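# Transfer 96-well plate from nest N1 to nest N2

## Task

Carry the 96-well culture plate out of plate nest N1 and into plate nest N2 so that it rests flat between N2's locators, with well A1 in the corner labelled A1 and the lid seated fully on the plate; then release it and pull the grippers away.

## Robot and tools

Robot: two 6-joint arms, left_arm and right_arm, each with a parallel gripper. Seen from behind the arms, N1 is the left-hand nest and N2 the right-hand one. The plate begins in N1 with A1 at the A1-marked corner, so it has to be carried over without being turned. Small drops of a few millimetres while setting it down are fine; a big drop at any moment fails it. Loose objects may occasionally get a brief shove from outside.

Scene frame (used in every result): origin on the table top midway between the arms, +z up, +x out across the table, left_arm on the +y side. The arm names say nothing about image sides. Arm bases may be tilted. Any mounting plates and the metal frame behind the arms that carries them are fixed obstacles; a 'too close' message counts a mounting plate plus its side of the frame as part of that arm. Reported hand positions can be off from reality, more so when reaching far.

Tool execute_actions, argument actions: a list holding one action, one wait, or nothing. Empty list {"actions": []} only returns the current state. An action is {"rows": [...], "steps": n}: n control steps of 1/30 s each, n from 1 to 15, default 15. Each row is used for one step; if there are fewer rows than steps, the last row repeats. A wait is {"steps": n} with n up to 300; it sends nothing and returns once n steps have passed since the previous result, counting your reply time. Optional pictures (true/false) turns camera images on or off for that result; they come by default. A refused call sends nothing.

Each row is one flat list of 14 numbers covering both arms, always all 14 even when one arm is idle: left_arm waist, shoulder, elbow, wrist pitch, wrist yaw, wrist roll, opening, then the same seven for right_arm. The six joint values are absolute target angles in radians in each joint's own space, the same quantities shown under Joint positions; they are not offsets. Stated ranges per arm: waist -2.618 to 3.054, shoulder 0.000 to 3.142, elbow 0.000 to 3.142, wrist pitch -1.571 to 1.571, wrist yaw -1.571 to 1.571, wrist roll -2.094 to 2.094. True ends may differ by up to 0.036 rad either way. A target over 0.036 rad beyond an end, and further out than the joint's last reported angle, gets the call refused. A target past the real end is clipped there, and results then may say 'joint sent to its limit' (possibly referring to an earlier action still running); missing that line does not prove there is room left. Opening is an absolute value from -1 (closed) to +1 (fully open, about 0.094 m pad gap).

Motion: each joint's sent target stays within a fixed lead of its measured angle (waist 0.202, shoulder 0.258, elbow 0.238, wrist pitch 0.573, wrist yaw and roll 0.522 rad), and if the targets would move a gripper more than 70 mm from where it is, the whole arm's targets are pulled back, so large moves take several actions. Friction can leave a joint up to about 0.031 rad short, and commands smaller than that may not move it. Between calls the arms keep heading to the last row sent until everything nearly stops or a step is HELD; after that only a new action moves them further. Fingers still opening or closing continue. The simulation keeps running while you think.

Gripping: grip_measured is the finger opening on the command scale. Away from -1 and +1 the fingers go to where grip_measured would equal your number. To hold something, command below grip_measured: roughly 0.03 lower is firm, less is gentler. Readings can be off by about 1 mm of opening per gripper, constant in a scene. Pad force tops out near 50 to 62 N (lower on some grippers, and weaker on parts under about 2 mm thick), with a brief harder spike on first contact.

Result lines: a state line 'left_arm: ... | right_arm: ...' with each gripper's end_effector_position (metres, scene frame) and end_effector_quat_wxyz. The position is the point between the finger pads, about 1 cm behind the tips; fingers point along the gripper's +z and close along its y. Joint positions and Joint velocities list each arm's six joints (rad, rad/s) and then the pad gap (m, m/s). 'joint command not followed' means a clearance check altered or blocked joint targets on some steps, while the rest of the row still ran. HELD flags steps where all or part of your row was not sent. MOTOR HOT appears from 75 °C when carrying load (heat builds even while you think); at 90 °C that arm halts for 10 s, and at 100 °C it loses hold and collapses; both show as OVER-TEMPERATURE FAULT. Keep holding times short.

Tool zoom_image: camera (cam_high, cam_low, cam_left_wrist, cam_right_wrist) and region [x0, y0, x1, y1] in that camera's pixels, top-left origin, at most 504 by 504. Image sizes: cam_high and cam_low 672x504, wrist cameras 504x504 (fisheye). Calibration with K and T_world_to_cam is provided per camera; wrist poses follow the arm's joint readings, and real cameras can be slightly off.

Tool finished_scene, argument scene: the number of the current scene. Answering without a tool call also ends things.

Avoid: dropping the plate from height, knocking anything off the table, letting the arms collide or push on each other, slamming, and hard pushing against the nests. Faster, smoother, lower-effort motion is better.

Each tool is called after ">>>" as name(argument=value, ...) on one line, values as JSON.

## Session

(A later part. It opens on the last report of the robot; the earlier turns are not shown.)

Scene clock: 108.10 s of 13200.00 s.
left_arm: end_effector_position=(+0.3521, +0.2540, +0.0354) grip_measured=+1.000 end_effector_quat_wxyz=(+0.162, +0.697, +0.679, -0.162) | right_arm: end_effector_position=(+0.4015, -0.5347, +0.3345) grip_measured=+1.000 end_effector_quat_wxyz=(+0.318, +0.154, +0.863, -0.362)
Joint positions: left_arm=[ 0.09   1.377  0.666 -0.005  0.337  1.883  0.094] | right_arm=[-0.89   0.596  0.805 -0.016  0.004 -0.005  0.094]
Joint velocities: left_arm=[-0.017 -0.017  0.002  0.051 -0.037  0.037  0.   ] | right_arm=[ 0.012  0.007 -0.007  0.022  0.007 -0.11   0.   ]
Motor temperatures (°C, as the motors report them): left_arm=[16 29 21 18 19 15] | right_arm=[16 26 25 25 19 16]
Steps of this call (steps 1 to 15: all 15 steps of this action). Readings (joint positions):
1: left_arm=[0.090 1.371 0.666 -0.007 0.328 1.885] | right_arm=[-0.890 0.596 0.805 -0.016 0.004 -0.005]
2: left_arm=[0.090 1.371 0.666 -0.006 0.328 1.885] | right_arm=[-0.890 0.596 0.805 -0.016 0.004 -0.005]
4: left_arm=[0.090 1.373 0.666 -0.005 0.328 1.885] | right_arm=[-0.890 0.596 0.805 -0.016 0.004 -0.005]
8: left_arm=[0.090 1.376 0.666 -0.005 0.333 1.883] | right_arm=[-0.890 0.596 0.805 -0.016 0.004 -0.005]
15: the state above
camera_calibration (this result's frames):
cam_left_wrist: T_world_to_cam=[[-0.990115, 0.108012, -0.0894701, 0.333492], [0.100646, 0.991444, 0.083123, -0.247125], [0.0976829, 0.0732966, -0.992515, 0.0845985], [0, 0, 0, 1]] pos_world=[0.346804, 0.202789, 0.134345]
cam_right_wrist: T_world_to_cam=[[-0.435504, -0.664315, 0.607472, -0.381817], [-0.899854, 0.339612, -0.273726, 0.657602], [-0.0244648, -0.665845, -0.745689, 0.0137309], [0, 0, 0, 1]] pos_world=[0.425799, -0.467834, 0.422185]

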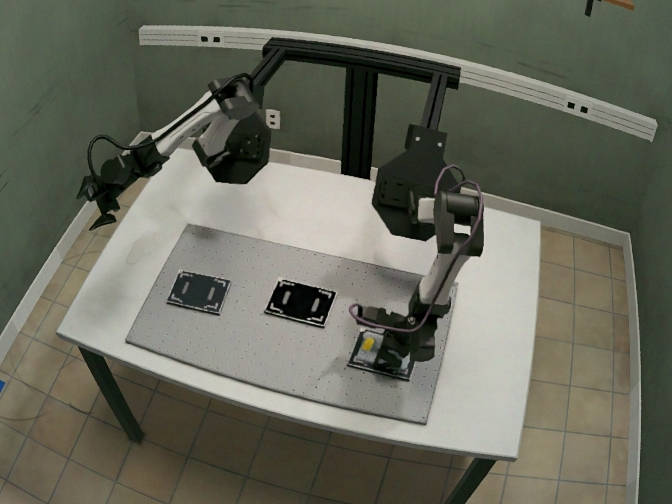

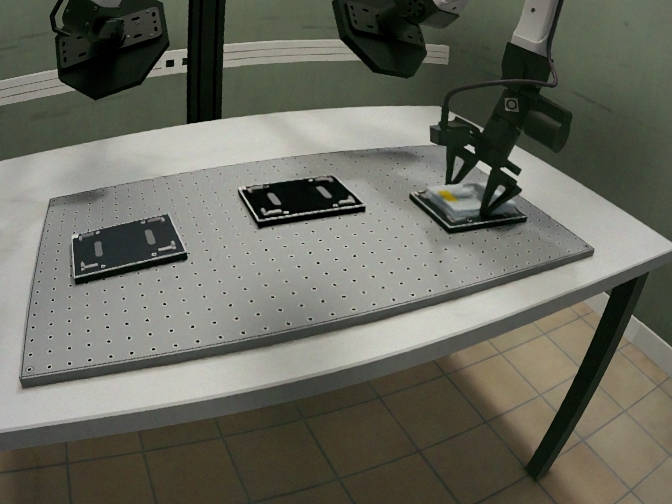

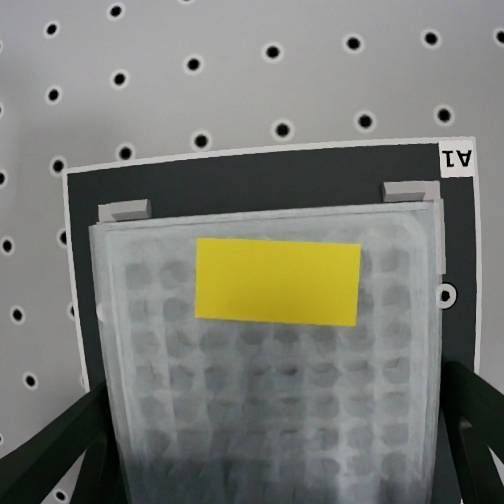

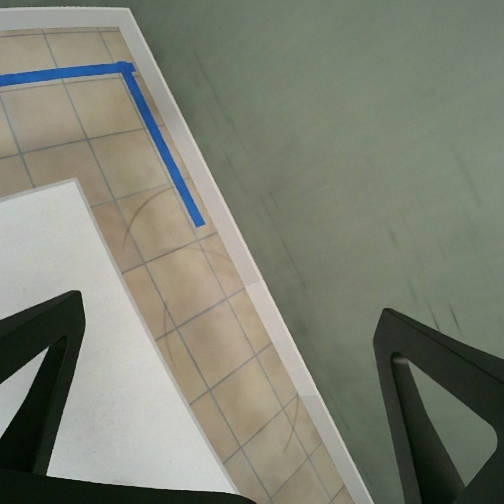

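>>> execute_actions(actions=[{"rows":[[0.1,1.35,0.69,0.002,0.32,1.885,1,-0.9,0.6,0.8,0,0,0,1]]}], pictures=false)

>>> execute_actions(actions=[{"rows":[[0.1,1.378,0.69,0.012,0.32,1.885,1,-0.9,0.6,0.8,0,0,0,1],[0.1,1.381,0.69,0.018,0.32,1.885,1,-0.9,0.6,0.8,0,0,0,1],[0.1,1.384,0.69,0.024,0.32,1.885,1,-0.9,0.6,0.8,0,0,0,1],[0.1,1.387,0.69,0.03,0.32,1.885,1,-0.9,0.6,0.8,0,0,0,1],[0.1,1.39,0.69,0.036,0.32,1.885,1,-0.9,0.6,0.8,0,0,0,1],[0.1,1.393,0.69,0.04,0.32,1.885,1,-0.9,0.6,0.8,0,0,0,1],[0.1,1.396,0.69,0.04,0.32,1.885,1,-0.9,0.6,0.8,0,0,0,1],[0.1,1.4,0.69,0.04,0.32,1.885,1,-0.9,0.6,0.8,0,0,0,1]]}])

Scene clock: 120.17 s of 13200.00 s.
left_arm: end_effector_position=(+0.3552, +0.2560, +0.0374) grip_measured=+1.000 end_effector_quat_wxyz=(+0.163, +0.698, +0.679, -0.155) | right_arm: end_effector_position=(+0.4015, -0.5347, +0.3345) grip_measured=+1.000 end_effector_quat_wxyz=(+0.318, +0.154, +0.863, -0.362)
Joint positions: left_arm=[ 0.09   1.365  0.666 -0.005  0.331  1.883  0.094] | right_arm=[-0.89   0.596  0.805 -0.016  0.004 -0.005  0.094]
Joint velocities: left_arm=[-0.002  0.002 -0.002 -0.022 -0.051 -0.007  0.   ] | right_arm=[ 0.002 -0.017  0.002  0.007 -0.007 -0.081  0.   ]
Motor temperatures (°C, as the motors report them): left_arm=[16 27 20 18 19 15] | right_arm=[16 26 25 26 19 16]
Steps of this call (steps 1 to 15: the robot went on to your last target; steps 16 to 90: nothing new was sent; then 8.57 s passed at rest; steps 91 to 105: all 15 steps of this action). Readings (joint positions):
91: left_arm=[0.090 1.374 0.666 -0.006 0.338 1.883] | right_arm=[-0.890 0.596 0.805 -0.016 0.004 -0.005]
92: left_arm=[0.090 1.371 0.666 -0.006 0.337 1.883] | right_arm=[-0.890 0.596 0.805 -0.016 0.004 -0.005]
94: left_arm=[0.090 1.366 0.666 -0.005 0.335 1.883] | right_arm=[-0.890 0.596 0.805 -0.016 0.004 -0.005]
98: left_arm=[0.090 1.365 0.666 -0.005 0.332 1.883] | right_arm=[-0.890 0.596 0.805 -0.016 0.004 -0.005]
105: the state above

Scene clock: 120.67 s of 13200.00 s.
left_arm: end_effector_position=(+0.3572, +0.2564, +0.0365) grip_measured=+1.000 end_effector_quat_wxyz=(+0.165, +0.699, +0.679, -0.151) | right_arm: end_effector_position=(+0.4015, -0.5347, +0.3345) grip_measured=+1.000 end_effector_quat_wxyz=(+0.318, +0.154, +0.863, -0.362)
Joint positions: left_arm=[0.09  1.368 0.666 0.007 0.332 1.883 0.094] | right_arm=[-0.89   0.596  0.805 -0.016  0.004 -0.005  0.094]
Joint velocities: left_arm=[-0.002 -0.032 -0.027  0.022 -0.051 -0.007  0.   ] | right_arm=[ 0.007 -0.002 -0.007  0.007 -0.066  0.007  0.   ]
Motor temperatures (°C, as the motors report them): left_arm=[16 27 20 18 19 15] | right_arm=[16 26 25 26 19 16]
Steps of this call (steps 1 to 15: all 15 steps of this action). Readings (joint positions):
1: left_arm=[0.090 1.365 0.666 -0.004 0.331 1.883] | right_arm=[-0.890 0.596 0.805 -0.016 0.004 -0.005]
2: left_arm=[0.090 1.365 0.666 -0.003 0.331 1.883] | right_arm=[-0.890 0.596 0.805 -0.016 0.004 -0.005]
4: left_arm=[0.090 1.365 0.666 0.003 0.331 1.883] | right_arm=[-0.890 0.596 0.805 -0.016 0.004 -0.005]
8: left_arm=[0.090 1.368 0.666 0.007 0.332 1.883] | right_arm=[-0.890 0.596 0.805 -0.016 0.004 -0.005]
15: the state above
camera_calibration (this result's frames):
cam_left_wrist: T_world_to_cam=[[-0.988411, 0.107463, -0.107219, 0.338576], [0.0973211, 0.990639, 0.0957239, -0.249218], [0.116502, 0.0841799, -0.989617, 0.0753506], [0, 0, 0, 1]] pos_world=[0.350127, 0.204158, 0.134726]
cam_right_wrist: T_world_to_cam=[[-0.435504, -0.664315, 0.607472, -0.381817], [-0.899854, 0.339612, -0.273726, 0.657602], [-0.0244648, -0.665845, -0.745689, 0.0137309], [0, 0, 0, 1]] pos_world=[0.425799, -0.467834, 0.422185]

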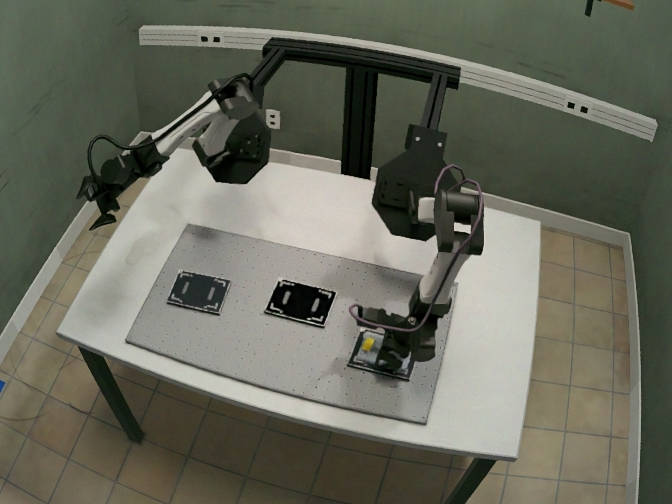

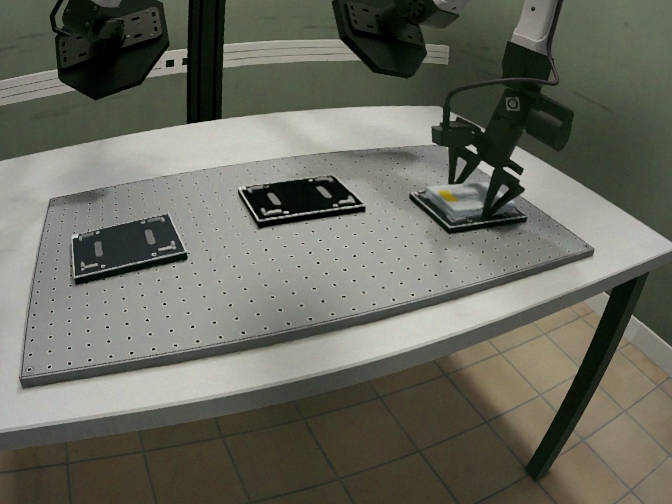

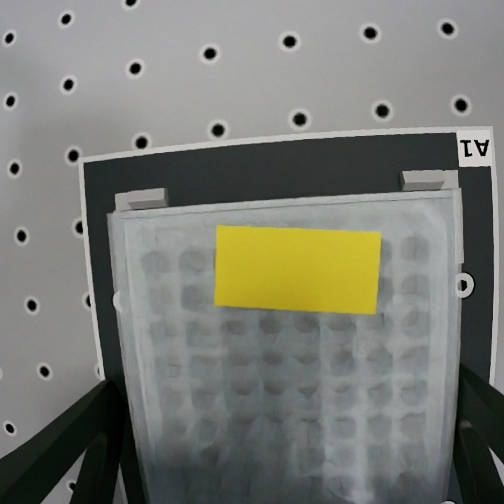

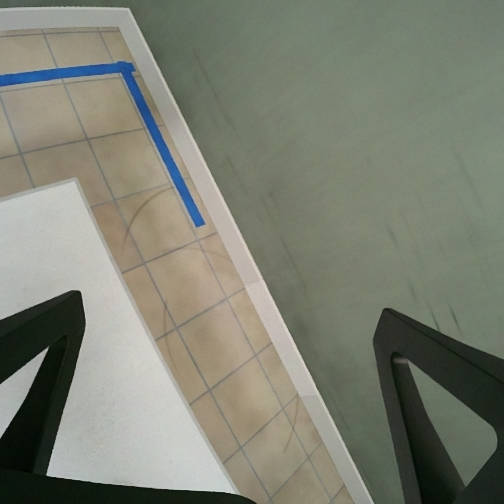

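>>> execute_actions(actions=[{"rows":[[0.1,1.355,0.68,-0.016,0.32,1.885,0.9,-0.9,0.6,0.8,0,0,0,1],[0.1,1.36,0.68,-0.016,0.32,1.885,0.9,-0.9,0.6,0.8,0,0,0,1],[0.1,1.37,0.68,-0.016,0.32,1.885,0.85,-0.9,0.6,0.8,0,0,0,1],[0.1,1.37,0.68,-0.016,0.32,1.885,0.85,-0.9,0.6,0.8,0,0,0,1],[0.1,1.37,0.68,-0.016,0.32,1.885,0.77,-0.9,0.6,0.8,0,0,0,1]]}], pictures=false)

>>> execute_actions(actions=[{"rows":[[0.1,1.34,0.666,-0.03,0.32,1.885,0.77,-0.9,0.6,0.8,0,0,0,1],[0.1,1.33,0.666,-0.045,0.32,1.885,0.77,-0.9,0.6,0.8,0,0,0,1],[0.1,1.32,0.666,-0.06,0.32,1.885,0.77,-0.9,0.6,0.8,0,0,0,1],[0.1,1.31,0.666,-0.075,0.32,1.885,0.77,-0.9,0.6,0.8,0,0,0,1],[0.1,1.30,0.66,-0.085,0.32,1.885,0.77,-0.9,0.6,0.8,0,0,0,1],[0.1,1.29,0.655,-0.085,0.32,1.885,0.77,-0.9,0.6,0.8,0,0,0,1],[0.1,1.275,0.65,-0.085,0.32,1.885,0.77,-0.9,0.6,0.8,0,0,0,1]]}])

>>> zoom_image(camera="cam_low", region=[400,130,550,240])

Scene clock: 136.40 s of 13200.00 s.
left_arm: end_effector_position=(+0.3534, +0.2558, +0.0369) grip_measured=+0.797 end_effector_quat_wxyz=(+0.160, +0.698, +0.680, -0.158) | right_arm: end_effector_position=(+0.4015, -0.5347, +0.3345) grip_measured=+1.000 end_effector_quat_wxyz=(+0.318, +0.154, +0.863, -0.362)
Joint positions: left_arm=[ 0.09   1.367  0.666 -0.01   0.329  1.883  0.084] | right_arm=[-0.89   0.596  0.805 -0.016  0.004 -0.005  0.094]
Joint velocities: left_arm=[ 0.012 -0.002  0.002 -0.037 -0.007 -0.022  0.   ] | right_arm=[ 0.017 -0.022 -0.002 -0.037 -0.037  0.066  0.   ]
Motor temperatures (°C, as the motors report them): left_arm=[16 26 20 18 19 15] | right_arm=[16 25 25 26 19 16]
Steps of this call (steps 1 to 15: the robot went on to your last target; steps 16 to 90: nothing new was sent; then 12.23 s passed at rest; steps 91 to 105: all 15 steps of this action). Readings (joint positions):
91: left_arm=[0.090 1.367 0.666 0.002 0.331 1.883] | right_arm=[-0.890 0.596 0.805 -0.016 0.004 -0.005]
92: left_arm=[0.090 1.367 0.666 -0.004 0.330 1.883] | right_arm=[-0.890 0.596 0.805 -0.016 0.004 -0.005]
94: left_arm=[0.090 1.367 0.666 -0.008 0.330 1.883] | right_arm=[-0.890 0.596 0.805 -0.016 0.004 -0.005]
98: left_arm=[0.090 1.367 0.666 -0.010 0.329 1.883] | right_arm=[-0.890 0.596 0.805 -0.016 0.004 -0.005]
105: the state above

Scene clock: 136.90 s of 13200.00 s.
left_arm: end_effector_position=(+0.3612, +0.2602, +0.0536) grip_measured=+0.797 end_effector_quat_wxyz=(+0.164, +0.700, +0.679, -0.149) | right_arm: end_effector_position=(+0.4015, -0.5347, +0.3345) grip_measured=+1.000 end_effector_quat_wxyz=(+0.318, +0.154, +0.863, -0.362)
Joint positions: left_arm=[ 0.09   1.287  0.666 -0.071  0.327  1.883  0.084] | right_arm=[-0.89   0.596  0.805 -0.016  0.004 -0.005  0.094]
Joint velocities: left_arm=[ 0.012 -0.002 -0.017 -0.037 -0.037 -0.022 -0.   ] | right_arm=[ 0.002  0.002  0.007 -0.022 -0.037 -0.022  0.   ]
Motor temperatures (°C, as the motors report them): left_arm=[16 26 20 18 19 15] | right_arm=[16 25 25 26 19 16]
Steps of this call (steps 1 to 15: all 15 steps of this action). Readings (joint positions):
1: left_arm=[0.090 1.366 0.666 -0.011 0.329 1.883] | right_arm=[-0.890 0.596 0.805 -0.016 0.004 -0.005]
2: left_arm=[0.090 1.362 0.666 -0.016 0.329 1.883] | right_arm=[-0.890 0.596 0.805 -0.016 0.004 -0.005]
4: left_arm=[0.090 1.347 0.666 -0.032 0.328 1.883] | right_arm=[-0.890 0.596 0.805 -0.016 0.004 -0.005]
8: left_arm=[0.090 1.303 0.666 -0.060 0.327 1.883] | right_arm=[-0.890 0.596 0.805 -0.016 0.004 -0.005]
15: the state above
camera_calibration (this result's frames):
cam_left_wrist: T_world_to_cam=[[-0.988273, 0.108253, -0.107695, 0.343751], [0.0974728, 0.990122, 0.100783, -0.255195], [0.117541, 0.0891039, -0.989062, 0.0897912], [0, 0, 0, 1]] pos_world=[0.35404, 0.207461, 0.151549]
cam_right_wrist: T_world_to_cam=[[-0.435504, -0.664315, 0.607472, -0.381817], [-0.899854, 0.339612, -0.273726, 0.657602], [-0.0244648, -0.665845, -0.745689, 0.0137309], [0, 0, 0, 1]] pos_world=[0.425799, -0.467834, 0.422185]

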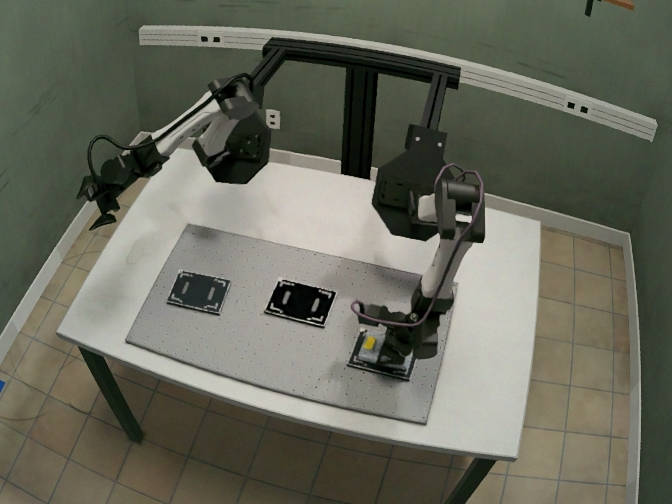

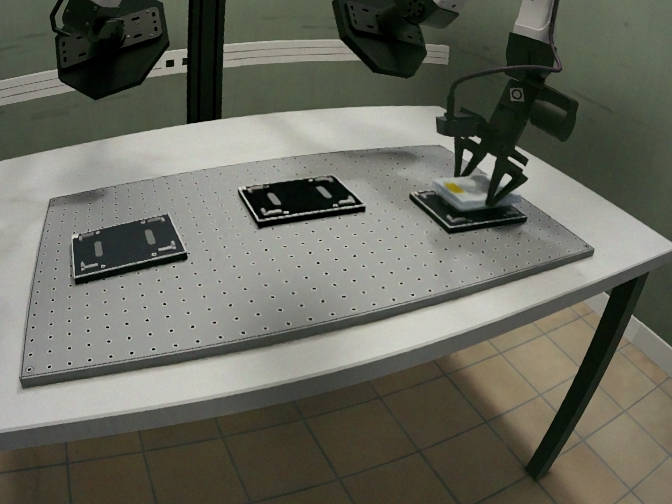

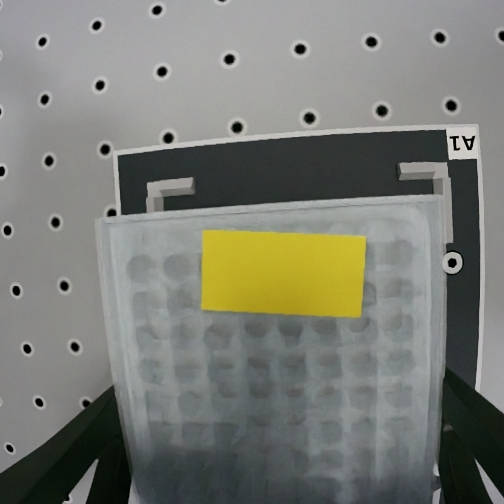

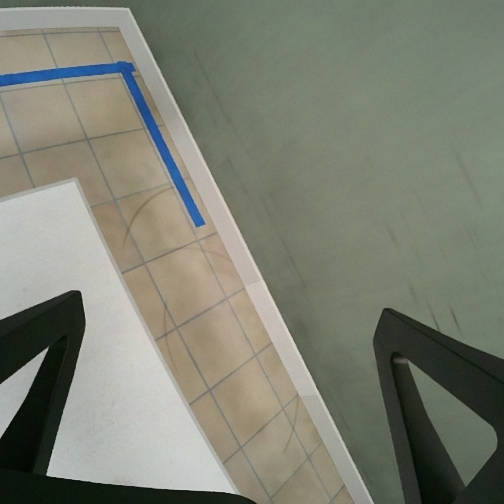

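Region (400, 130, 550, 240) of cam_low's 672x504 image, scaled by 3.360, with more detail than that image has; it fills the top 370 rows of this view, and the rest is white.

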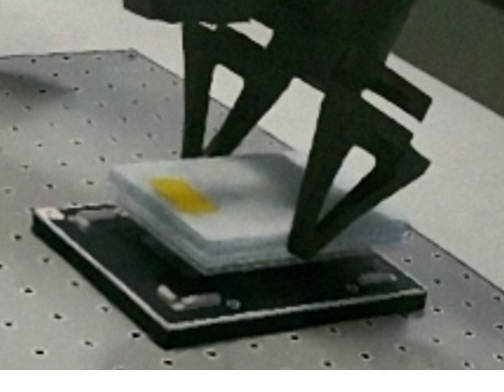

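>>> execute_actions(actions=[{"rows":[[0.07,1.2,0.64,-0.2,0.31,1.87,0.765,-0.9,0.6,0.8,0,0,0,1],[0.07,1.2,0.64,-0.2,0.31,1.87,0.765,-0.9,0.6,0.8,0,0,0,1],[0.07,1.15,0.64,-0.25,0.31,1.87,0.765,-0.9,0.6,0.8,0,0,0,1],[0.07,1.15,0.64,-0.25,0.31,1.87,0.765,-0.9,0.6,0.8,0,0,0,1],[0.07,1.09,0.63,-0.25,0.31,1.87,0.765,-0.9,0.6,0.8,0,0,0,1]],"steps":12}], pictures=false)

>>> execute_actions(actions=[{"rows":[[-0.2,1.15,0.6,-0.14,0.1,1.7,0.765,-0.9,0.6,0.8,0,0,0,1]],"steps":10}], pictures=false)

>>> execute_actions(actions=[{"rows":[[-0.5,1.3,0.6,0.02,-0.13,1.51,0.765,-0.9,0.6,0.8,0,0,0,1]],"steps":10}], pictures=false)

>>> execute_actions(actions=[{"rows":[[-0.72,1.5,0.67,0.13,-0.3,1.36,0.765,-0.9,0.6,0.8,0,0,0,1]],"steps":10}], pictures=false)

>>> execute_actions(actions=[{"rows":[[-0.905,1.705,0.77,0.21,-0.438,1.236,0.765,-0.9,0.6,0.8,0,0,0,1]],"steps":10}], pictures=false)

>>> execute_actions(actions=[{"rows":[[-1.04,2.0,1.05,0.17,-0.53,1.13,0.765,-0.9,0.6,0.8,0,0,0,1]],"steps":12}], pictures=false)

>>> execute_actions(actions=[{"rows":[[-1.13,2.3,1.4,0.08,-0.595,1.05,0.765,-0.9,0.6,0.8,0,0,0,1]],"steps":12}], pictures=false)

>>> execute_actions(actions=[{"rows":[[-1.19,2.6,1.81,-0.07,-0.64,1.0,0.765,-0.9,0.6,0.8,0,0,0,1]]}], pictures=false)

>>> execute_actions(actions=[{"steps":20}])

Scene clock: 162.33 s of 13200.00 s.
left_arm: end_effector_position=(+0.3675, +0.2647, +0.0947) grip_measured=+0.797 end_effector_quat_wxyz=(+0.169, +0.701, +0.679, -0.139) | right_arm: end_effector_position=(+0.4015, -0.5347, +0.3345) grip_measured=+1.000 end_effector_quat_wxyz=(+0.318, +0.154, +0.863, -0.362)
Joint positions: left_arm=[ 0.08   1.096  0.653 -0.224  0.318  1.876  0.084] | right_arm=[-0.89   0.596  0.805 -0.016  0.004 -0.005  0.094]
Joint velocities: left_arm=[ 0.017 -0.007 -0.012 -0.154 -0.066  0.007  0.001] | right_arm=[ 0.007  0.012 -0.017  0.007 -0.022  0.037  0.   ]
Motor temperatures (°C, as the motors report them): left_arm=[16 28 19 17 19 15] | right_arm=[16 25 25 27 19 16]
Steps of this call (steps 1 to 15: the robot went on to your last target; steps 16 to 90: nothing new was sent; then 22.03 s passed at rest; steps 91 to 102: all 12 steps of this action). Readings (joint positions):
91: left_arm=[0.089 1.279 0.666 -0.088 0.324 1.881] | right_arm=[-0.890 0.596 0.805 -0.016 0.004 -0.005]
92: left_arm=[0.086 1.260 0.663 -0.112 0.321 1.880] | right_arm=[-0.890 0.596 0.805 -0.016 0.004 -0.005]
94: left_arm=[0.082 1.205 0.658 -0.162 0.319 1.879] | right_arm=[-0.890 0.596 0.805 -0.016 0.004 -0.005]
98: left_arm=[0.080 1.104 0.653 -0.207 0.319 1.876] | right_arm=[-0.890 0.596 0.805 -0.016 0.004 -0.005]
102: the state above

Scene clock: 162.67 s of 13200.00 s.
left_arm: end_effector_position=(+0.3599, +0.1978, +0.0987) grip_measured=+0.797 end_effector_quat_wxyz=(+0.169, +0.706, +0.666, -0.170) | right_arm: end_effector_position=(+0.4015, -0.5347, +0.3345) grip_measured=+1.000 end_effector_quat_wxyz=(+0.318, +0.154, +0.863, -0.362)
Joint positions: left_arm=[-0.199  1.141  0.617 -0.161  0.135  1.725  0.084] | right_arm=[-0.89   0.596  0.805 -0.016  0.004 -0.005  0.094]
Joint velocities: left_arm=[-0.007 -0.017 -0.002  0.095 -0.183 -0.139 -0.001] | right_arm=[-0.017  0.012 -0.002 -0.095 -0.066 -0.022  0.   ]
Motor temperatures (°C, as the motors report them): left_arm=[16 28 19 17 19 15] | right_arm=[16 25 25 27 19 16]
Steps of this call (steps 1 to 10: all 10 steps of this action). Readings (joint positions):
1: left_arm=[0.052 1.099 0.649 -0.213 0.276 1.850] | right_arm=[-0.890 0.596 0.805 -0.016 0.004 -0.005]
2: left_arm=[-0.011 1.110 0.643 -0.192 0.233 1.821] | right_arm=[-0.890 0.596 0.805 -0.016 0.004 -0.005]
4: left_arm=[-0.140 1.132 0.633 -0.171 0.192 1.779] | right_arm=[-0.890 0.596 0.805 -0.016 0.004 -0.005]
8: left_arm=[-0.199 1.141 0.617 -0.167 0.152 1.736] | right_arm=[-0.890 0.596 0.805 -0.016 0.004 -0.005]
10: the state above

Scene clock: 163.00 s of 13200.00 s.
left_arm: end_effector_position=(+0.3542, +0.1213, +0.0991) grip_measured=+0.797 end_effector_quat_wxyz=(+0.168, +0.708, +0.662, -0.178) | right_arm: end_effector_position=(+0.4015, -0.5347, +0.3345) grip_measured=+1.000 end_effector_quat_wxyz=(+0.318, +0.154, +0.863, -0.362)
Joint positions: left_arm=[-0.501  1.302  0.617 -0.01  -0.088  1.539  0.084] | right_arm=[-0.89   0.596  0.805 -0.016  0.004 -0.005  0.094]
Joint velocities: left_arm=[-0.017  0.012 -0.002  0.198 -0.183 -0.125 -0.001] | right_arm=[-0.002 -0.012 -0.002  0.022  0.007  0.051  0.   ]
Motor temperatures (°C, as the motors report them): left_arm=[16 28 19 17 19 15] | right_arm=[16 25 25 27 19 16]
Steps of this call (steps 1 to 10: all 10 steps of this action). Readings (joint positions):
1: left_arm=[-0.227 1.157 0.617 -0.141 0.085 1.693] | right_arm=[-0.890 0.596 0.805 -0.016 0.004 -0.005]
2: left_arm=[-0.288 1.196 0.617 -0.093 0.033 1.656] | right_arm=[-0.890 0.596 0.805 -0.016 0.004 -0.005]
4: left_arm=[-0.421 1.270 0.617 -0.047 -0.023 1.605] | right_arm=[-0.890 0.596 0.805 -0.016 0.004 -0.005]
8: left_arm=[-0.501 1.302 0.617 -0.026 -0.068 1.552] | right_arm=[-0.890 0.596 0.805 -0.016 0.004 -0.005]
10: the state above

Scene clock: 163.33 s of 13200.00 s.
left_arm: end_effector_position=(+0.3391, +0.0549, +0.1004) grip_measured=+0.797 end_effector_quat_wxyz=(+0.160, +0.709, +0.663, -0.180) | right_arm: end_effector_position=(+0.4015, -0.5347, +0.3345) grip_measured=+1.000 end_effector_quat_wxyz=(+0.318, +0.154, +0.863, -0.362)
Joint positions: left_arm=[-0.725  1.503  0.661  0.106 -0.266  1.385  0.084] | right_arm=[-0.89   0.596  0.805 -0.016  0.004 -0.005  0.094]
Joint velocities: left_arm=[-0.002 -0.002 -0.002  0.081 -0.198 -0.154 -0.001] | right_arm=[ 0.007 -0.002 -0.012 -0.022  0.051  0.022  0.   ]
Motor temperatures (°C, as the motors report them): left_arm=[16 28 19 17 19 15] | right_arm=[16 25 25 27 19 16]
Steps of this call (steps 1 to 10: all 10 steps of this action). Readings (joint positions):
1: left_arm=[-0.527 1.324 0.622 0.006 -0.134 1.512] | right_arm=[-0.890 0.596 0.805 -0.016 0.004 -0.005]
2: left_arm=[-0.581 1.374 0.641 0.038 -0.178 1.482] | right_arm=[-0.890 0.596 0.805 -0.016 0.004 -0.005]
4: left_arm=[-0.684 1.466 0.661 0.086 -0.212 1.439] | right_arm=[-0.890 0.596 0.805 -0.016 0.004 -0.005]
8: left_arm=[-0.725 1.503 0.661 0.094 -0.250 1.396] | right_arm=[-0.890 0.596 0.805 -0.016 0.004 -0.005]
10: the state above

Scene clock: 163.67 s of 13200.00 s.
left_arm: end_effector_position=(+0.3287, -0.0114, +0.1098) grip_measured=+0.797 end_effector_quat_wxyz=(+0.168, +0.707, +0.665, -0.172) | right_arm: end_effector_position=(+0.4015, -0.5347, +0.3345) grip_measured=+1.000 end_effector_quat_wxyz=(+0.318, +0.154, +0.863, -0.362)
Joint positions: left_arm=[-0.912  1.706  0.755  0.192 -0.408  1.258  0.084] | right_arm=[-0.89   0.596  0.805 -0.016  0.004 -0.005  0.094]
Joint velocities: left_arm=[ 0.022 -0.007 -0.002  0.037 -0.168 -0.081 -0.   ] | right_arm=[-0.017  0.002 -0.002  0.037 -0.007 -0.037  0.   ]
Motor temperatures (°C, as the motors report them): left_arm=[16 28 19 17 19 15] | right_arm=[16 25 25 27 19 16]
Steps of this call (steps 1 to 10: all 10 steps of this action). Readings (joint positions):
1: left_arm=[-0.745 1.526 0.673 0.112 -0.304 1.363] | right_arm=[-0.890 0.596 0.805 -0.016 0.004 -0.005]
2: left_arm=[-0.787 1.579 0.706 0.132 -0.341 1.338] | right_arm=[-0.890 0.596 0.805 -0.016 0.004 -0.005]
4: left_arm=[-0.871 1.671 0.752 0.174 -0.368 1.303] | right_arm=[-0.890 0.596 0.805 -0.016 0.004 -0.005]
8: left_arm=[-0.913 1.706 0.755 0.184 -0.393 1.267] | right_arm=[-0.890 0.596 0.805 -0.016 0.004 -0.005]
10: the state above

Scene clock: 164.07 s of 13200.00 s.
left_arm: end_effector_position=(+0.3288, -0.0982, +0.1086) grip_measured=+0.797 end_effector_quat_wxyz=(+0.170, +0.702, +0.671, -0.168) | right_arm: end_effector_position=(+0.4015, -0.5347, +0.3345) grip_measured=+1.000 end_effector_quat_wxyz=(+0.318, +0.154, +0.863, -0.362)
Joint positions: left_arm=[-1.046  2.     1.033  0.176 -0.511  1.144  0.084] | right_arm=[-0.89   0.596  0.805 -0.016  0.004 -0.005  0.094]
Joint velocities: left_arm=[ 0.002 -0.007  0.007 -0.051 -0.051 -0.125 -0.001] | right_arm=[-0.002  0.002 -0.002  0.022 -0.051 -0.022  0.   ]
Motor temperatures (°C, as the motors report them): left_arm=[17 28 19 17 19 15] | right_arm=[16 25 25 27 19 16]
Steps of this call (steps 1 to 12: all 12 steps of this action). Readings (joint positions):
1: left_arm=[-0.924 1.733 0.786 0.173 -0.435 1.240] | right_arm=[-0.890 0.596 0.805 -0.016 0.004 -0.005]
2: left_arm=[-0.946 1.802 0.855 0.165 -0.461 1.221] | right_arm=[-0.890 0.596 0.805 -0.016 0.004 -0.005]
4: left_arm=[-0.999 1.941 0.989 0.179 -0.482 1.190] | right_arm=[-0.890 0.596 0.805 -0.016 0.004 -0.005]
8: left_arm=[-1.047 2.000 1.033 0.179 -0.493 1.158] | right_arm=[-0.890 0.596 0.805 -0.016 0.004 -0.005]
12: the state above

Scene clock: 164.47 s of 13200.00 s.
left_arm: end_effector_position=(+0.3130, -0.1833, +0.0992) grip_measured=+0.797 end_effector_quat_wxyz=(+0.165, +0.702, +0.672, -0.167) | right_arm: end_effector_position=(+0.4015, -0.5347, +0.3345) grip_measured=+1.000 end_effector_quat_wxyz=(+0.318, +0.154, +0.863, -0.362)
Joint positions: left_arm=[-1.134  2.307  1.371  0.094 -0.579  1.062  0.084] | right_arm=[-0.89   0.596  0.805 -0.016  0.004 -0.005  0.094]
Joint velocities: left_arm=[ 0.002 -0.017  0.007 -0.007 -0.066 -0.125  0.   ] | right_arm=[ 0.012  0.007 -0.012 -0.037 -0.022  0.051  0.   ]
Motor temperatures (°C, as the motors report them): left_arm=[17 28 19 18 19 15] | right_arm=[16 25 25 27 19 16]
Steps of this call (steps 1 to 12: all 12 steps of this action). Readings (joint positions):
1: left_arm=[-1.052 2.028 1.067 0.147 -0.531 1.131] | right_arm=[-0.890 0.596 0.805 -0.016 0.004 -0.005]
2: left_arm=[-1.064 2.096 1.148 0.132 -0.551 1.116] | right_arm=[-0.890 0.596 0.805 -0.016 0.004 -0.005]
4: left_arm=[-1.094 2.237 1.307 0.127 -0.564 1.094] | right_arm=[-0.890 0.596 0.805 -0.016 0.004 -0.005]
8: left_arm=[-1.133 2.307 1.371 0.105 -0.567 1.071] | right_arm=[-0.890 0.596 0.805 -0.016 0.004 -0.005]
12: the state above

Scene clock: 164.97 s of 13200.00 s.
left_arm: end_effector_position=(+0.2964, -0.2605, +0.0862) grip_measured=+0.797 end_effector_quat_wxyz=(+0.161, +0.704, +0.673, -0.161) | right_arm: end_effector_position=(+0.4015, -0.5347, +0.3345) grip_measured=+1.000 end_effector_quat_wxyz=(+0.318, +0.154, +0.863, -0.362)
Joint positions: left_arm=[-1.19   2.614  1.789 -0.053 -0.629  1.007  0.084] | right_arm=[-0.89   0.596  0.805 -0.016  0.004 -0.005  0.094]
Joint velocities: left_arm=[-0.017  0.002 -0.002 -0.007 -0.022  0.051 -0.   ] | right_arm=[ 0.002 -0.017 -0.002  0.051  0.022 -0.066  0.   ]
Motor temperatures (°C, as the motors report them): left_arm=[17 28 20 18 19 15] | right_arm=[16 25 25 27 19 16]
Steps of this call (steps 1 to 15: all 15 steps of this action). Readings (joint positions):
1: left_arm=[-1.138 2.333 1.408 0.059 -0.593 1.054] | right_arm=[-0.890 0.596 0.805 -0.016 0.004 -0.005]
2: left_arm=[-1.143 2.394 1.492 0.037 -0.608 1.045] | right_arm=[-0.890 0.596 0.805 -0.016 0.004 -0.005]
4: left_arm=[-1.158 2.528 1.663 0.012 -0.617 1.030] | right_arm=[-0.890 0.596 0.805 -0.016 0.004 -0.005]
8: left_arm=[-1.186 2.614 1.769 -0.035 -0.618 1.016] | right_arm=[-0.890 0.596 0.805 -0.016 0.004 -0.005]
15: the state above

Scene clock: 165.63 s of 13200.00 s.
left_arm: end_effector_position=(+0.2952, -0.2591, +0.0855) grip_measured=+0.797 end_effector_quat_wxyz=(+0.157, +0.706, +0.672, -0.159) | right_arm: end_effector_position=(+0.4015, -0.5347, +0.3345) grip_measured=+1.000 end_effector_quat_wxyz=(+0.318, +0.154, +0.863, -0.362)
Joint positions: left_arm=[-1.19   2.614  1.789 -0.062 -0.632  1.005  0.084] | right_arm=[-0.89   0.596  0.805 -0.016  0.004 -0.005  0.094]
Joint velocities: left_arm=[-0.012 -0.017 -0.012 -0.037 -0.037  0.007 -0.   ] | right_arm=[ 0.007 -0.007 -0.002 -0.022  0.095  0.022  0.   ]
Motor temperatures (°C, as the motors report them): left_arm=[17 28 20 18 19 15] | right_arm=[16 25 25 27 19 16]
Steps of this call (steps 1 to 15: the robot went on to your last target; steps 16 to 20: nothing new was sent). Readings (joint positions):
1: left_arm=[-1.190 2.614 1.789 -0.055 -0.629 1.007] | right_arm=[-0.890 0.596 0.805 -0.016 0.004 -0.005]
2: left_arm=[-1.190 2.614 1.789 -0.056 -0.630 1.007] | right_arm=[-0.890 0.596 0.805 -0.016 0.004 -0.005]
4: left_arm=[-1.190 2.614 1.789 -0.059 -0.631 1.006] | right_arm=[-0.890 0.596 0.805 -0.016 0.004 -0.005]
8: left_arm=[-1.190 2.614 1.789 -0.061 -0.632 1.006] | right_arm=[-0.890 0.596 0.805 -0.016 0.004 -0.005]
20: the state above
All arms were judged still, so your last target was given up. Only a new action makes them travel on or press farther. Fingers that are still opening or closing keep moving.
camera_calibration (this result's frames):
cam_left_wrist: T_world_to_cam=[[-0.98725, 0.131076, -0.0903175, 0.342333], [0.122558, 0.987983, 0.0941781, 0.254741], [0.101577, 0.0819082, -0.99145, 0.178475], [0, 0, 0, 1]] pos_world=[0.288619, -0.31117, 0.183876]
cam_right_wrist: T_world_to_cam=[[-0.435504, -0.664315, 0.607472, -0.381817], [-0.899854, 0.339612, -0.273726, 0.657602], [-0.0244648, -0.665845, -0.745689, 0.0137309], [0, 0, 0, 1]] pos_world=[0.425799, -0.467834, 0.422185]

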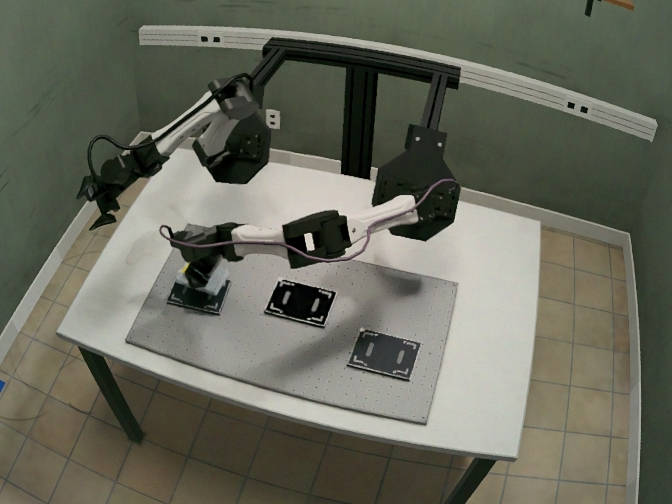

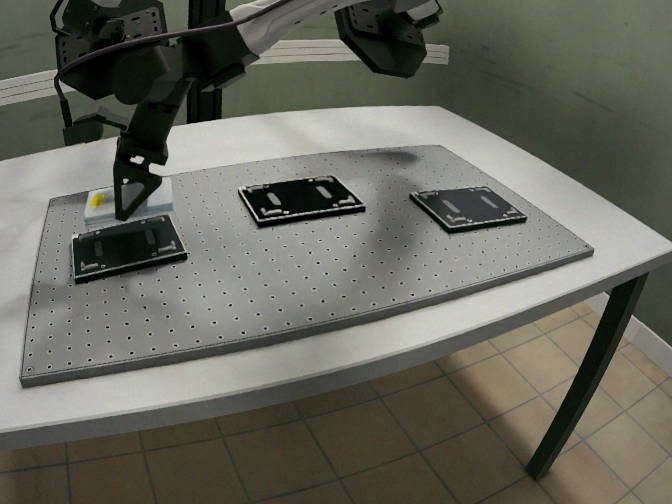

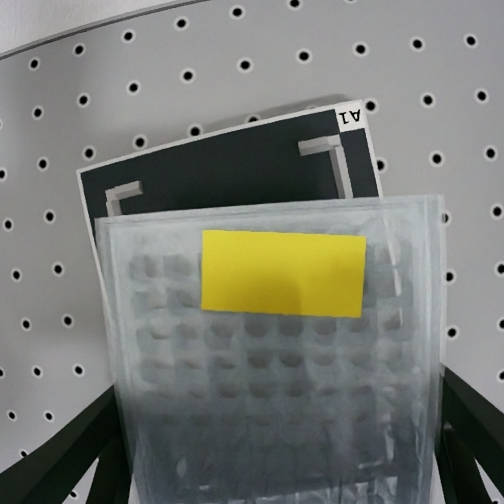

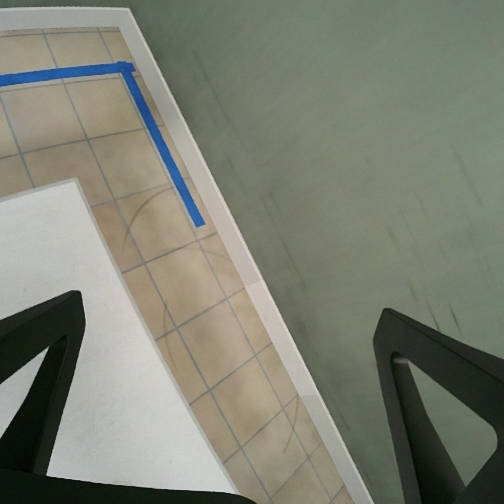

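>>> execute_actions(actions=[{"rows":[[-1.17,2.65,1.85,-0.03,-0.65,0.95,0.765,-0.9,0.6,0.8,0,0,0,1],[-1.17,2.67,1.88,-0.02,-0.65,0.95,0.765,-0.9,0.6,0.8,0,0,0,1],[-1.16,2.69,1.91,0,-0.656,0.92,0.765,-0.9,0.6,0.8,0,0,0,1],[-1.16,2.71,1.93,0,-0.656,0.92,0.765,-0.9,0.6,0.8,0,0,0,1],[-1.152,2.722,1.95,0.002,-0.656,0.912,0.765,-0.9,0.6,0.8,0,0,0,1]]}], pictures=false)

>>> execute_actions(actions=[{"steps":15}])

>>> zoom_image(camera="cam_low", region=[40,160,220,300])

Scene clock: 185.70 s of 13200.00 s.
left_arm: end_effector_position=(+0.3179, -0.2737, +0.0604) grip_measured=+0.797 end_effector_quat_wxyz=(+0.168, +0.644, +0.732, -0.147) | right_arm: end_effector_position=(+0.4015, -0.5347, +0.3345) grip_measured=+1.000 end_effector_quat_wxyz=(+0.318, +0.154, +0.863, -0.362)
Joint positions: left_arm=[-1.151  2.71   1.925 -0.011 -0.649  0.922  0.084] | right_arm=[-0.89   0.596  0.805 -0.016  0.004 -0.005  0.094]
Joint velocities: left_arm=[-0.002 -0.027  0.002  0.051 -0.051  0.066 -0.001] | right_arm=[ 0.007 -0.012 -0.002 -0.037 -0.066 -0.037  0.   ]
Motor temperatures (°C, as the motors report them): left_arm=[27 30 21 18 19 15] | right_arm=[16 24 26 27 19 16]
Steps of this call (steps 1 to 90: nothing new was sent; then 16.57 s passed at rest; steps 91 to 105: all 15 steps of this action). Readings (joint positions):
91: left_arm=[-1.189 2.617 1.795 -0.062 -0.634 0.999] | right_arm=[-0.890 0.596 0.805 -0.016 0.004 -0.005]
92: left_arm=[-1.188 2.628 1.813 -0.060 -0.636 0.990] | right_arm=[-0.890 0.596 0.805 -0.016 0.004 -0.005]
94: left_arm=[-1.181 2.662 1.866 -0.044 -0.639 0.968] | right_arm=[-0.890 0.596 0.805 -0.016 0.004 -0.005]
98: left_arm=[-1.161 2.705 1.925 -0.015 -0.643 0.938] | right_arm=[-0.890 0.596 0.805 -0.016 0.004 -0.005]
105: the state above

Scene clock: 186.20 s of 13200.00 s.
left_arm: end_effector_position=(+0.3185, -0.2738, +0.0605) grip_measured=+0.797 end_effector_quat_wxyz=(+0.168, +0.641, +0.734, -0.147) | right_arm: end_effector_position=(+0.4015, -0.5347, +0.3345) grip_measured=+1.000 end_effector_quat_wxyz=(+0.318, +0.154, +0.863, -0.362)
Joint positions: left_arm=[-1.151  2.71   1.925 -0.008 -0.649  0.917  0.084] | right_arm=[-0.89   0.596  0.805 -0.016  0.004 -0.005  0.094]
Joint velocities: left_arm=[-0.007 -0.002 -0.002 -0.051 -0.066 -0.022  0.001] | right_arm=[-0.007 -0.007 -0.022 -0.037 -0.066  0.066  0.   ]
Motor temperatures (°C, as the motors report them): left_arm=[27 30 21 18 19 15] | right_arm=[16 24 26 27 19 16]
Steps of this call (steps 1 to 15: the robot went on to your last target). Readings (joint positions):
1: left_arm=[-1.151 2.710 1.925 -0.010 -0.649 0.921] | right_arm=[-0.890 0.596 0.805 -0.016 0.004 -0.005]
2: left_arm=[-1.151 2.710 1.925 -0.009 -0.649 0.920] | right_arm=[-0.890 0.596 0.805 -0.016 0.004 -0.005]
4: left_arm=[-1.151 2.710 1.925 -0.009 -0.649 0.919] | right_arm=[-0.890 0.596 0.805 -0.016 0.004 -0.005]
8: left_arm=[-1.151 2.710 1.925 -0.008 -0.649 0.918] | right_arm=[-0.890 0.596 0.805 -0.016 0.004 -0.005]
15: the state above
All arms were judged still, so your last target was given up. Only a new action makes them travel on or press farther. Fingers that are still opening or closing keep moving.
camera_calibration (this result's frames):
cam_left_wrist: T_world_to_cam=[[-0.995357, -0.0497246, -0.0824128, 0.31756], [-0.0574971, 0.993835, 0.0947925, 0.327726], [0.0771912, 0.0990908, -0.99208, 0.165018], [0, 0, 0, 1]] pos_world=[0.322191, -0.326267, 0.158816]
cam_right_wrist: T_world_to_cam=[[-0.435504, -0.664315, 0.607472, -0.381817], [-0.899854, 0.339612, -0.273726, 0.657602], [-0.0244648, -0.665845, -0.745689, 0.0137309], [0, 0, 0, 1]] pos_world=[0.425799, -0.467834, 0.422185]

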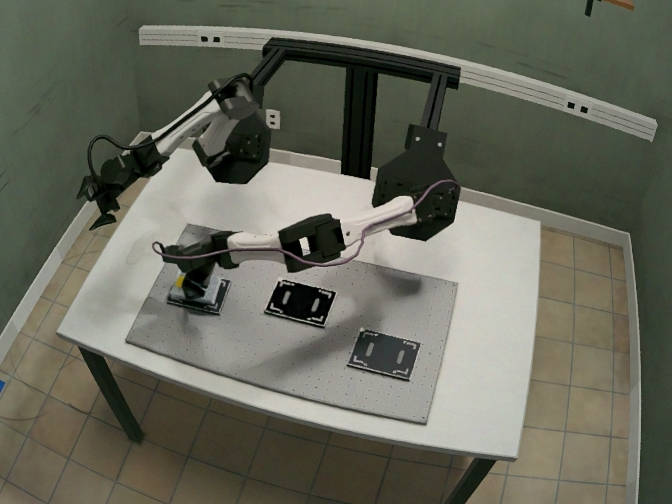

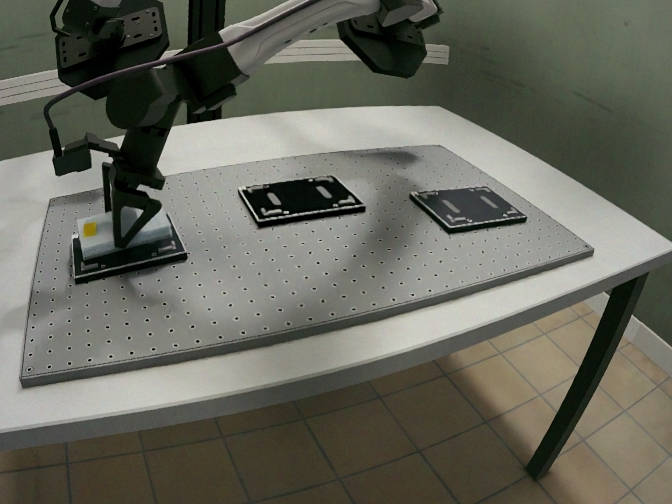

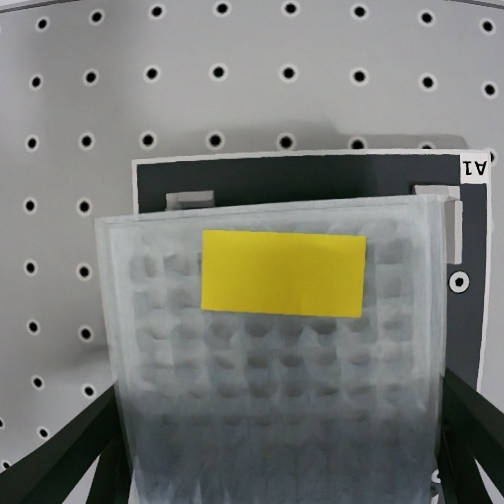

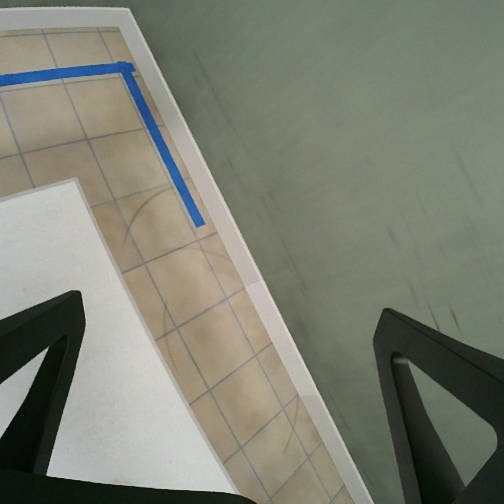

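Region (40, 160, 220, 300) of cam_low's 672x504 image, scaled by 2.800, with more detail than that image has.

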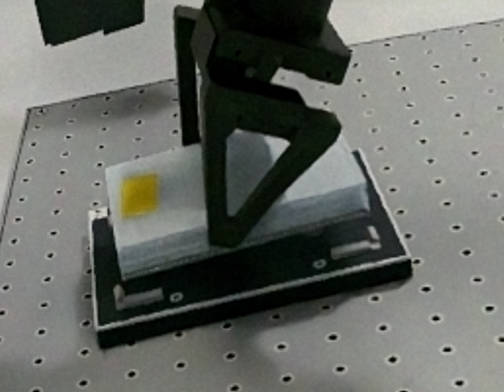

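>>> execute_actions(actions=[{"rows":[[-1.152,2.74,1.95,-0.008,-0.649,0.958,0.765,-0.9,0.6,0.8,0,0,0,1]]}], pictures=false)

>>> execute_actions(actions=[{"steps":10}])

Scene clock: 196.03 s of 13200.00 s.
left_arm: end_effector_position=(+0.3074, -0.2741, +0.0544) grip_measured=+0.797 end_effector_quat_wxyz=(+0.164, +0.659, +0.719, -0.145) | right_arm: end_effector_position=(+0.4015, -0.5347, +0.3345) grip_measured=+1.000 end_effector_quat_wxyz=(+0.318, +0.154, +0.863, -0.362)
Joint positions: left_arm=[-1.151  2.731  1.925 -0.007 -0.649  0.951  0.084] | right_arm=[-0.89   0.596  0.805 -0.016  0.004 -0.005  0.094]
Joint velocities: left_arm=[-0.002  0.007  0.002 -0.081  0.022  0.007 -0.001] | right_arm=[-0.007 -0.007 -0.017  0.022  0.066 -0.066  0.   ]
Motor temperatures (°C, as the motors report them): left_arm=[30 30 21 18 19 15] | right_arm=[16 24 26 28 19 16]
Steps of this call (steps 1 to 90: nothing new was sent; then 6.33 s passed at rest; steps 91 to 105: all 15 steps of this action). Readings (joint positions):
91: left_arm=[-1.151 2.712 1.925 -0.008 -0.649 0.922] | right_arm=[-0.890 0.596 0.805 -0.016 0.004 -0.005]
92: left_arm=[-1.151 2.713 1.925 -0.007 -0.649 0.928] | right_arm=[-0.890 0.596 0.805 -0.016 0.004 -0.005]
94: left_arm=[-1.151 2.719 1.925 -0.007 -0.649 0.937] | right_arm=[-0.890 0.596 0.805 -0.016 0.004 -0.005]
98: left_arm=[-1.151 2.729 1.925 -0.007 -0.649 0.946] | right_arm=[-0.890 0.596 0.805 -0.016 0.004 -0.005]
105: the state above

Scene clock: 196.37 s of 13200.00 s.
left_arm: end_effector_position=(+0.3074, -0.2741, +0.0544) grip_measured=+0.797 end_effector_quat_wxyz=(+0.164, +0.660, +0.719, -0.144) | right_arm: end_effector_position=(+0.4015, -0.5347, +0.3345) grip_measured=+1.000 end_effector_quat_wxyz=(+0.318, +0.154, +0.863, -0.362)
Joint positions: left_arm=[-1.151  2.731  1.925 -0.007 -0.649  0.952  0.084] | right_arm=[-0.89   0.596  0.805 -0.016  0.004 -0.005  0.094]
Joint velocities: left_arm=[-0.007 -0.012 -0.002 -0.081 -0.037 -0.066 -0.   ] | right_arm=[ 0.012 -0.002 -0.007  0.007 -0.022  0.007  0.   ]
Motor temperatures (°C, as the motors report them): left_arm=[30 30 21 18 19 15] | right_arm=[16 24 26 28 19 16]
Steps of this call (steps 1 to 10: the robot went on to your last target). Readings (joint positions):
1: left_arm=[-1.151 2.731 1.925 -0.007 -0.649 0.952] | right_arm=[-0.890 0.596 0.805 -0.016 0.004 -0.005]
2: left_arm=[-1.151 2.731 1.925 -0.007 -0.649 0.952] | right_arm=[-0.890 0.596 0.805 -0.016 0.004 -0.005]
4: left_arm=[-1.151 2.731 1.925 -0.007 -0.649 0.952] | right_arm=[-0.890 0.596 0.805 -0.016 0.004 -0.005]
8: left_arm=[-1.151 2.731 1.925 -0.007 -0.649 0.952] | right_arm=[-0.890 0.596 0.805 -0.016 0.004 -0.005]
10: the state above
camera_calibration (this result's frames):
cam_left_wrist: T_world_to_cam=[[-0.995897, -0.00141054, -0.0904857, 0.319802], [-0.0109321, 0.994431, 0.104819, 0.313315], [0.089834, 0.105378, -0.990366, 0.157591], [0, 0, 0, 1]] pos_world=[0.307758, -0.327725, 0.152169]
cam_right_wrist: T_world_to_cam=[[-0.435504, -0.664315, 0.607472, -0.381817], [-0.899854, 0.339612, -0.273726, 0.657602], [-0.0244648, -0.665845, -0.745689, 0.0137309], [0, 0, 0, 1]] pos_world=[0.425799, -0.467834, 0.422185]

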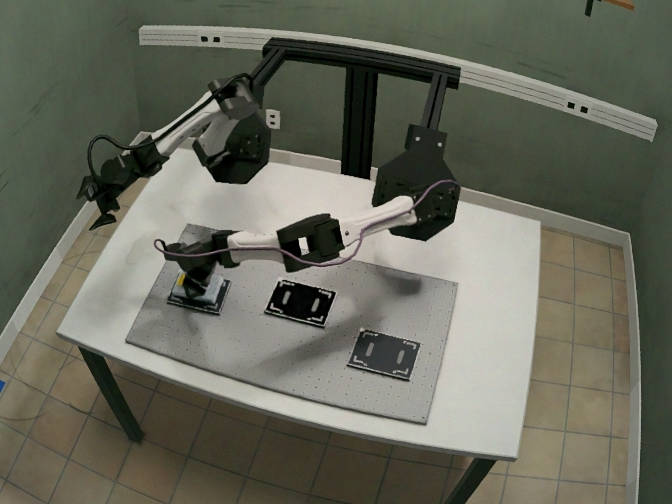

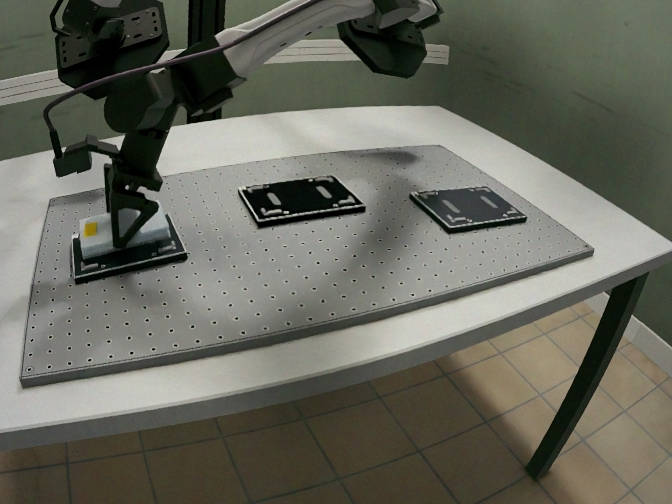

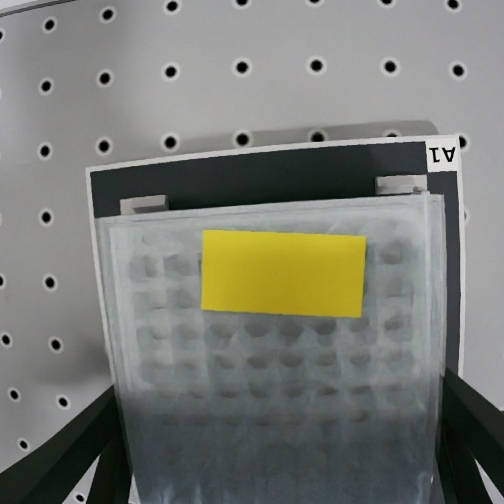

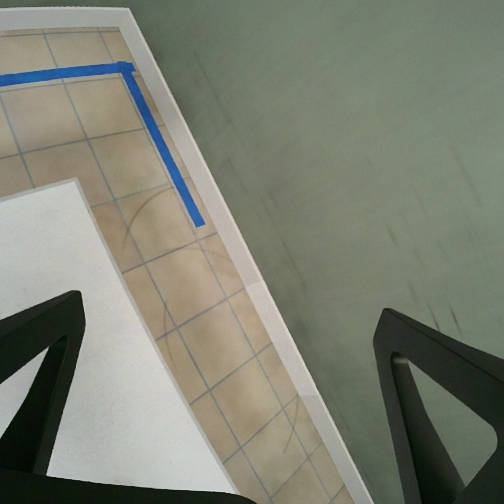

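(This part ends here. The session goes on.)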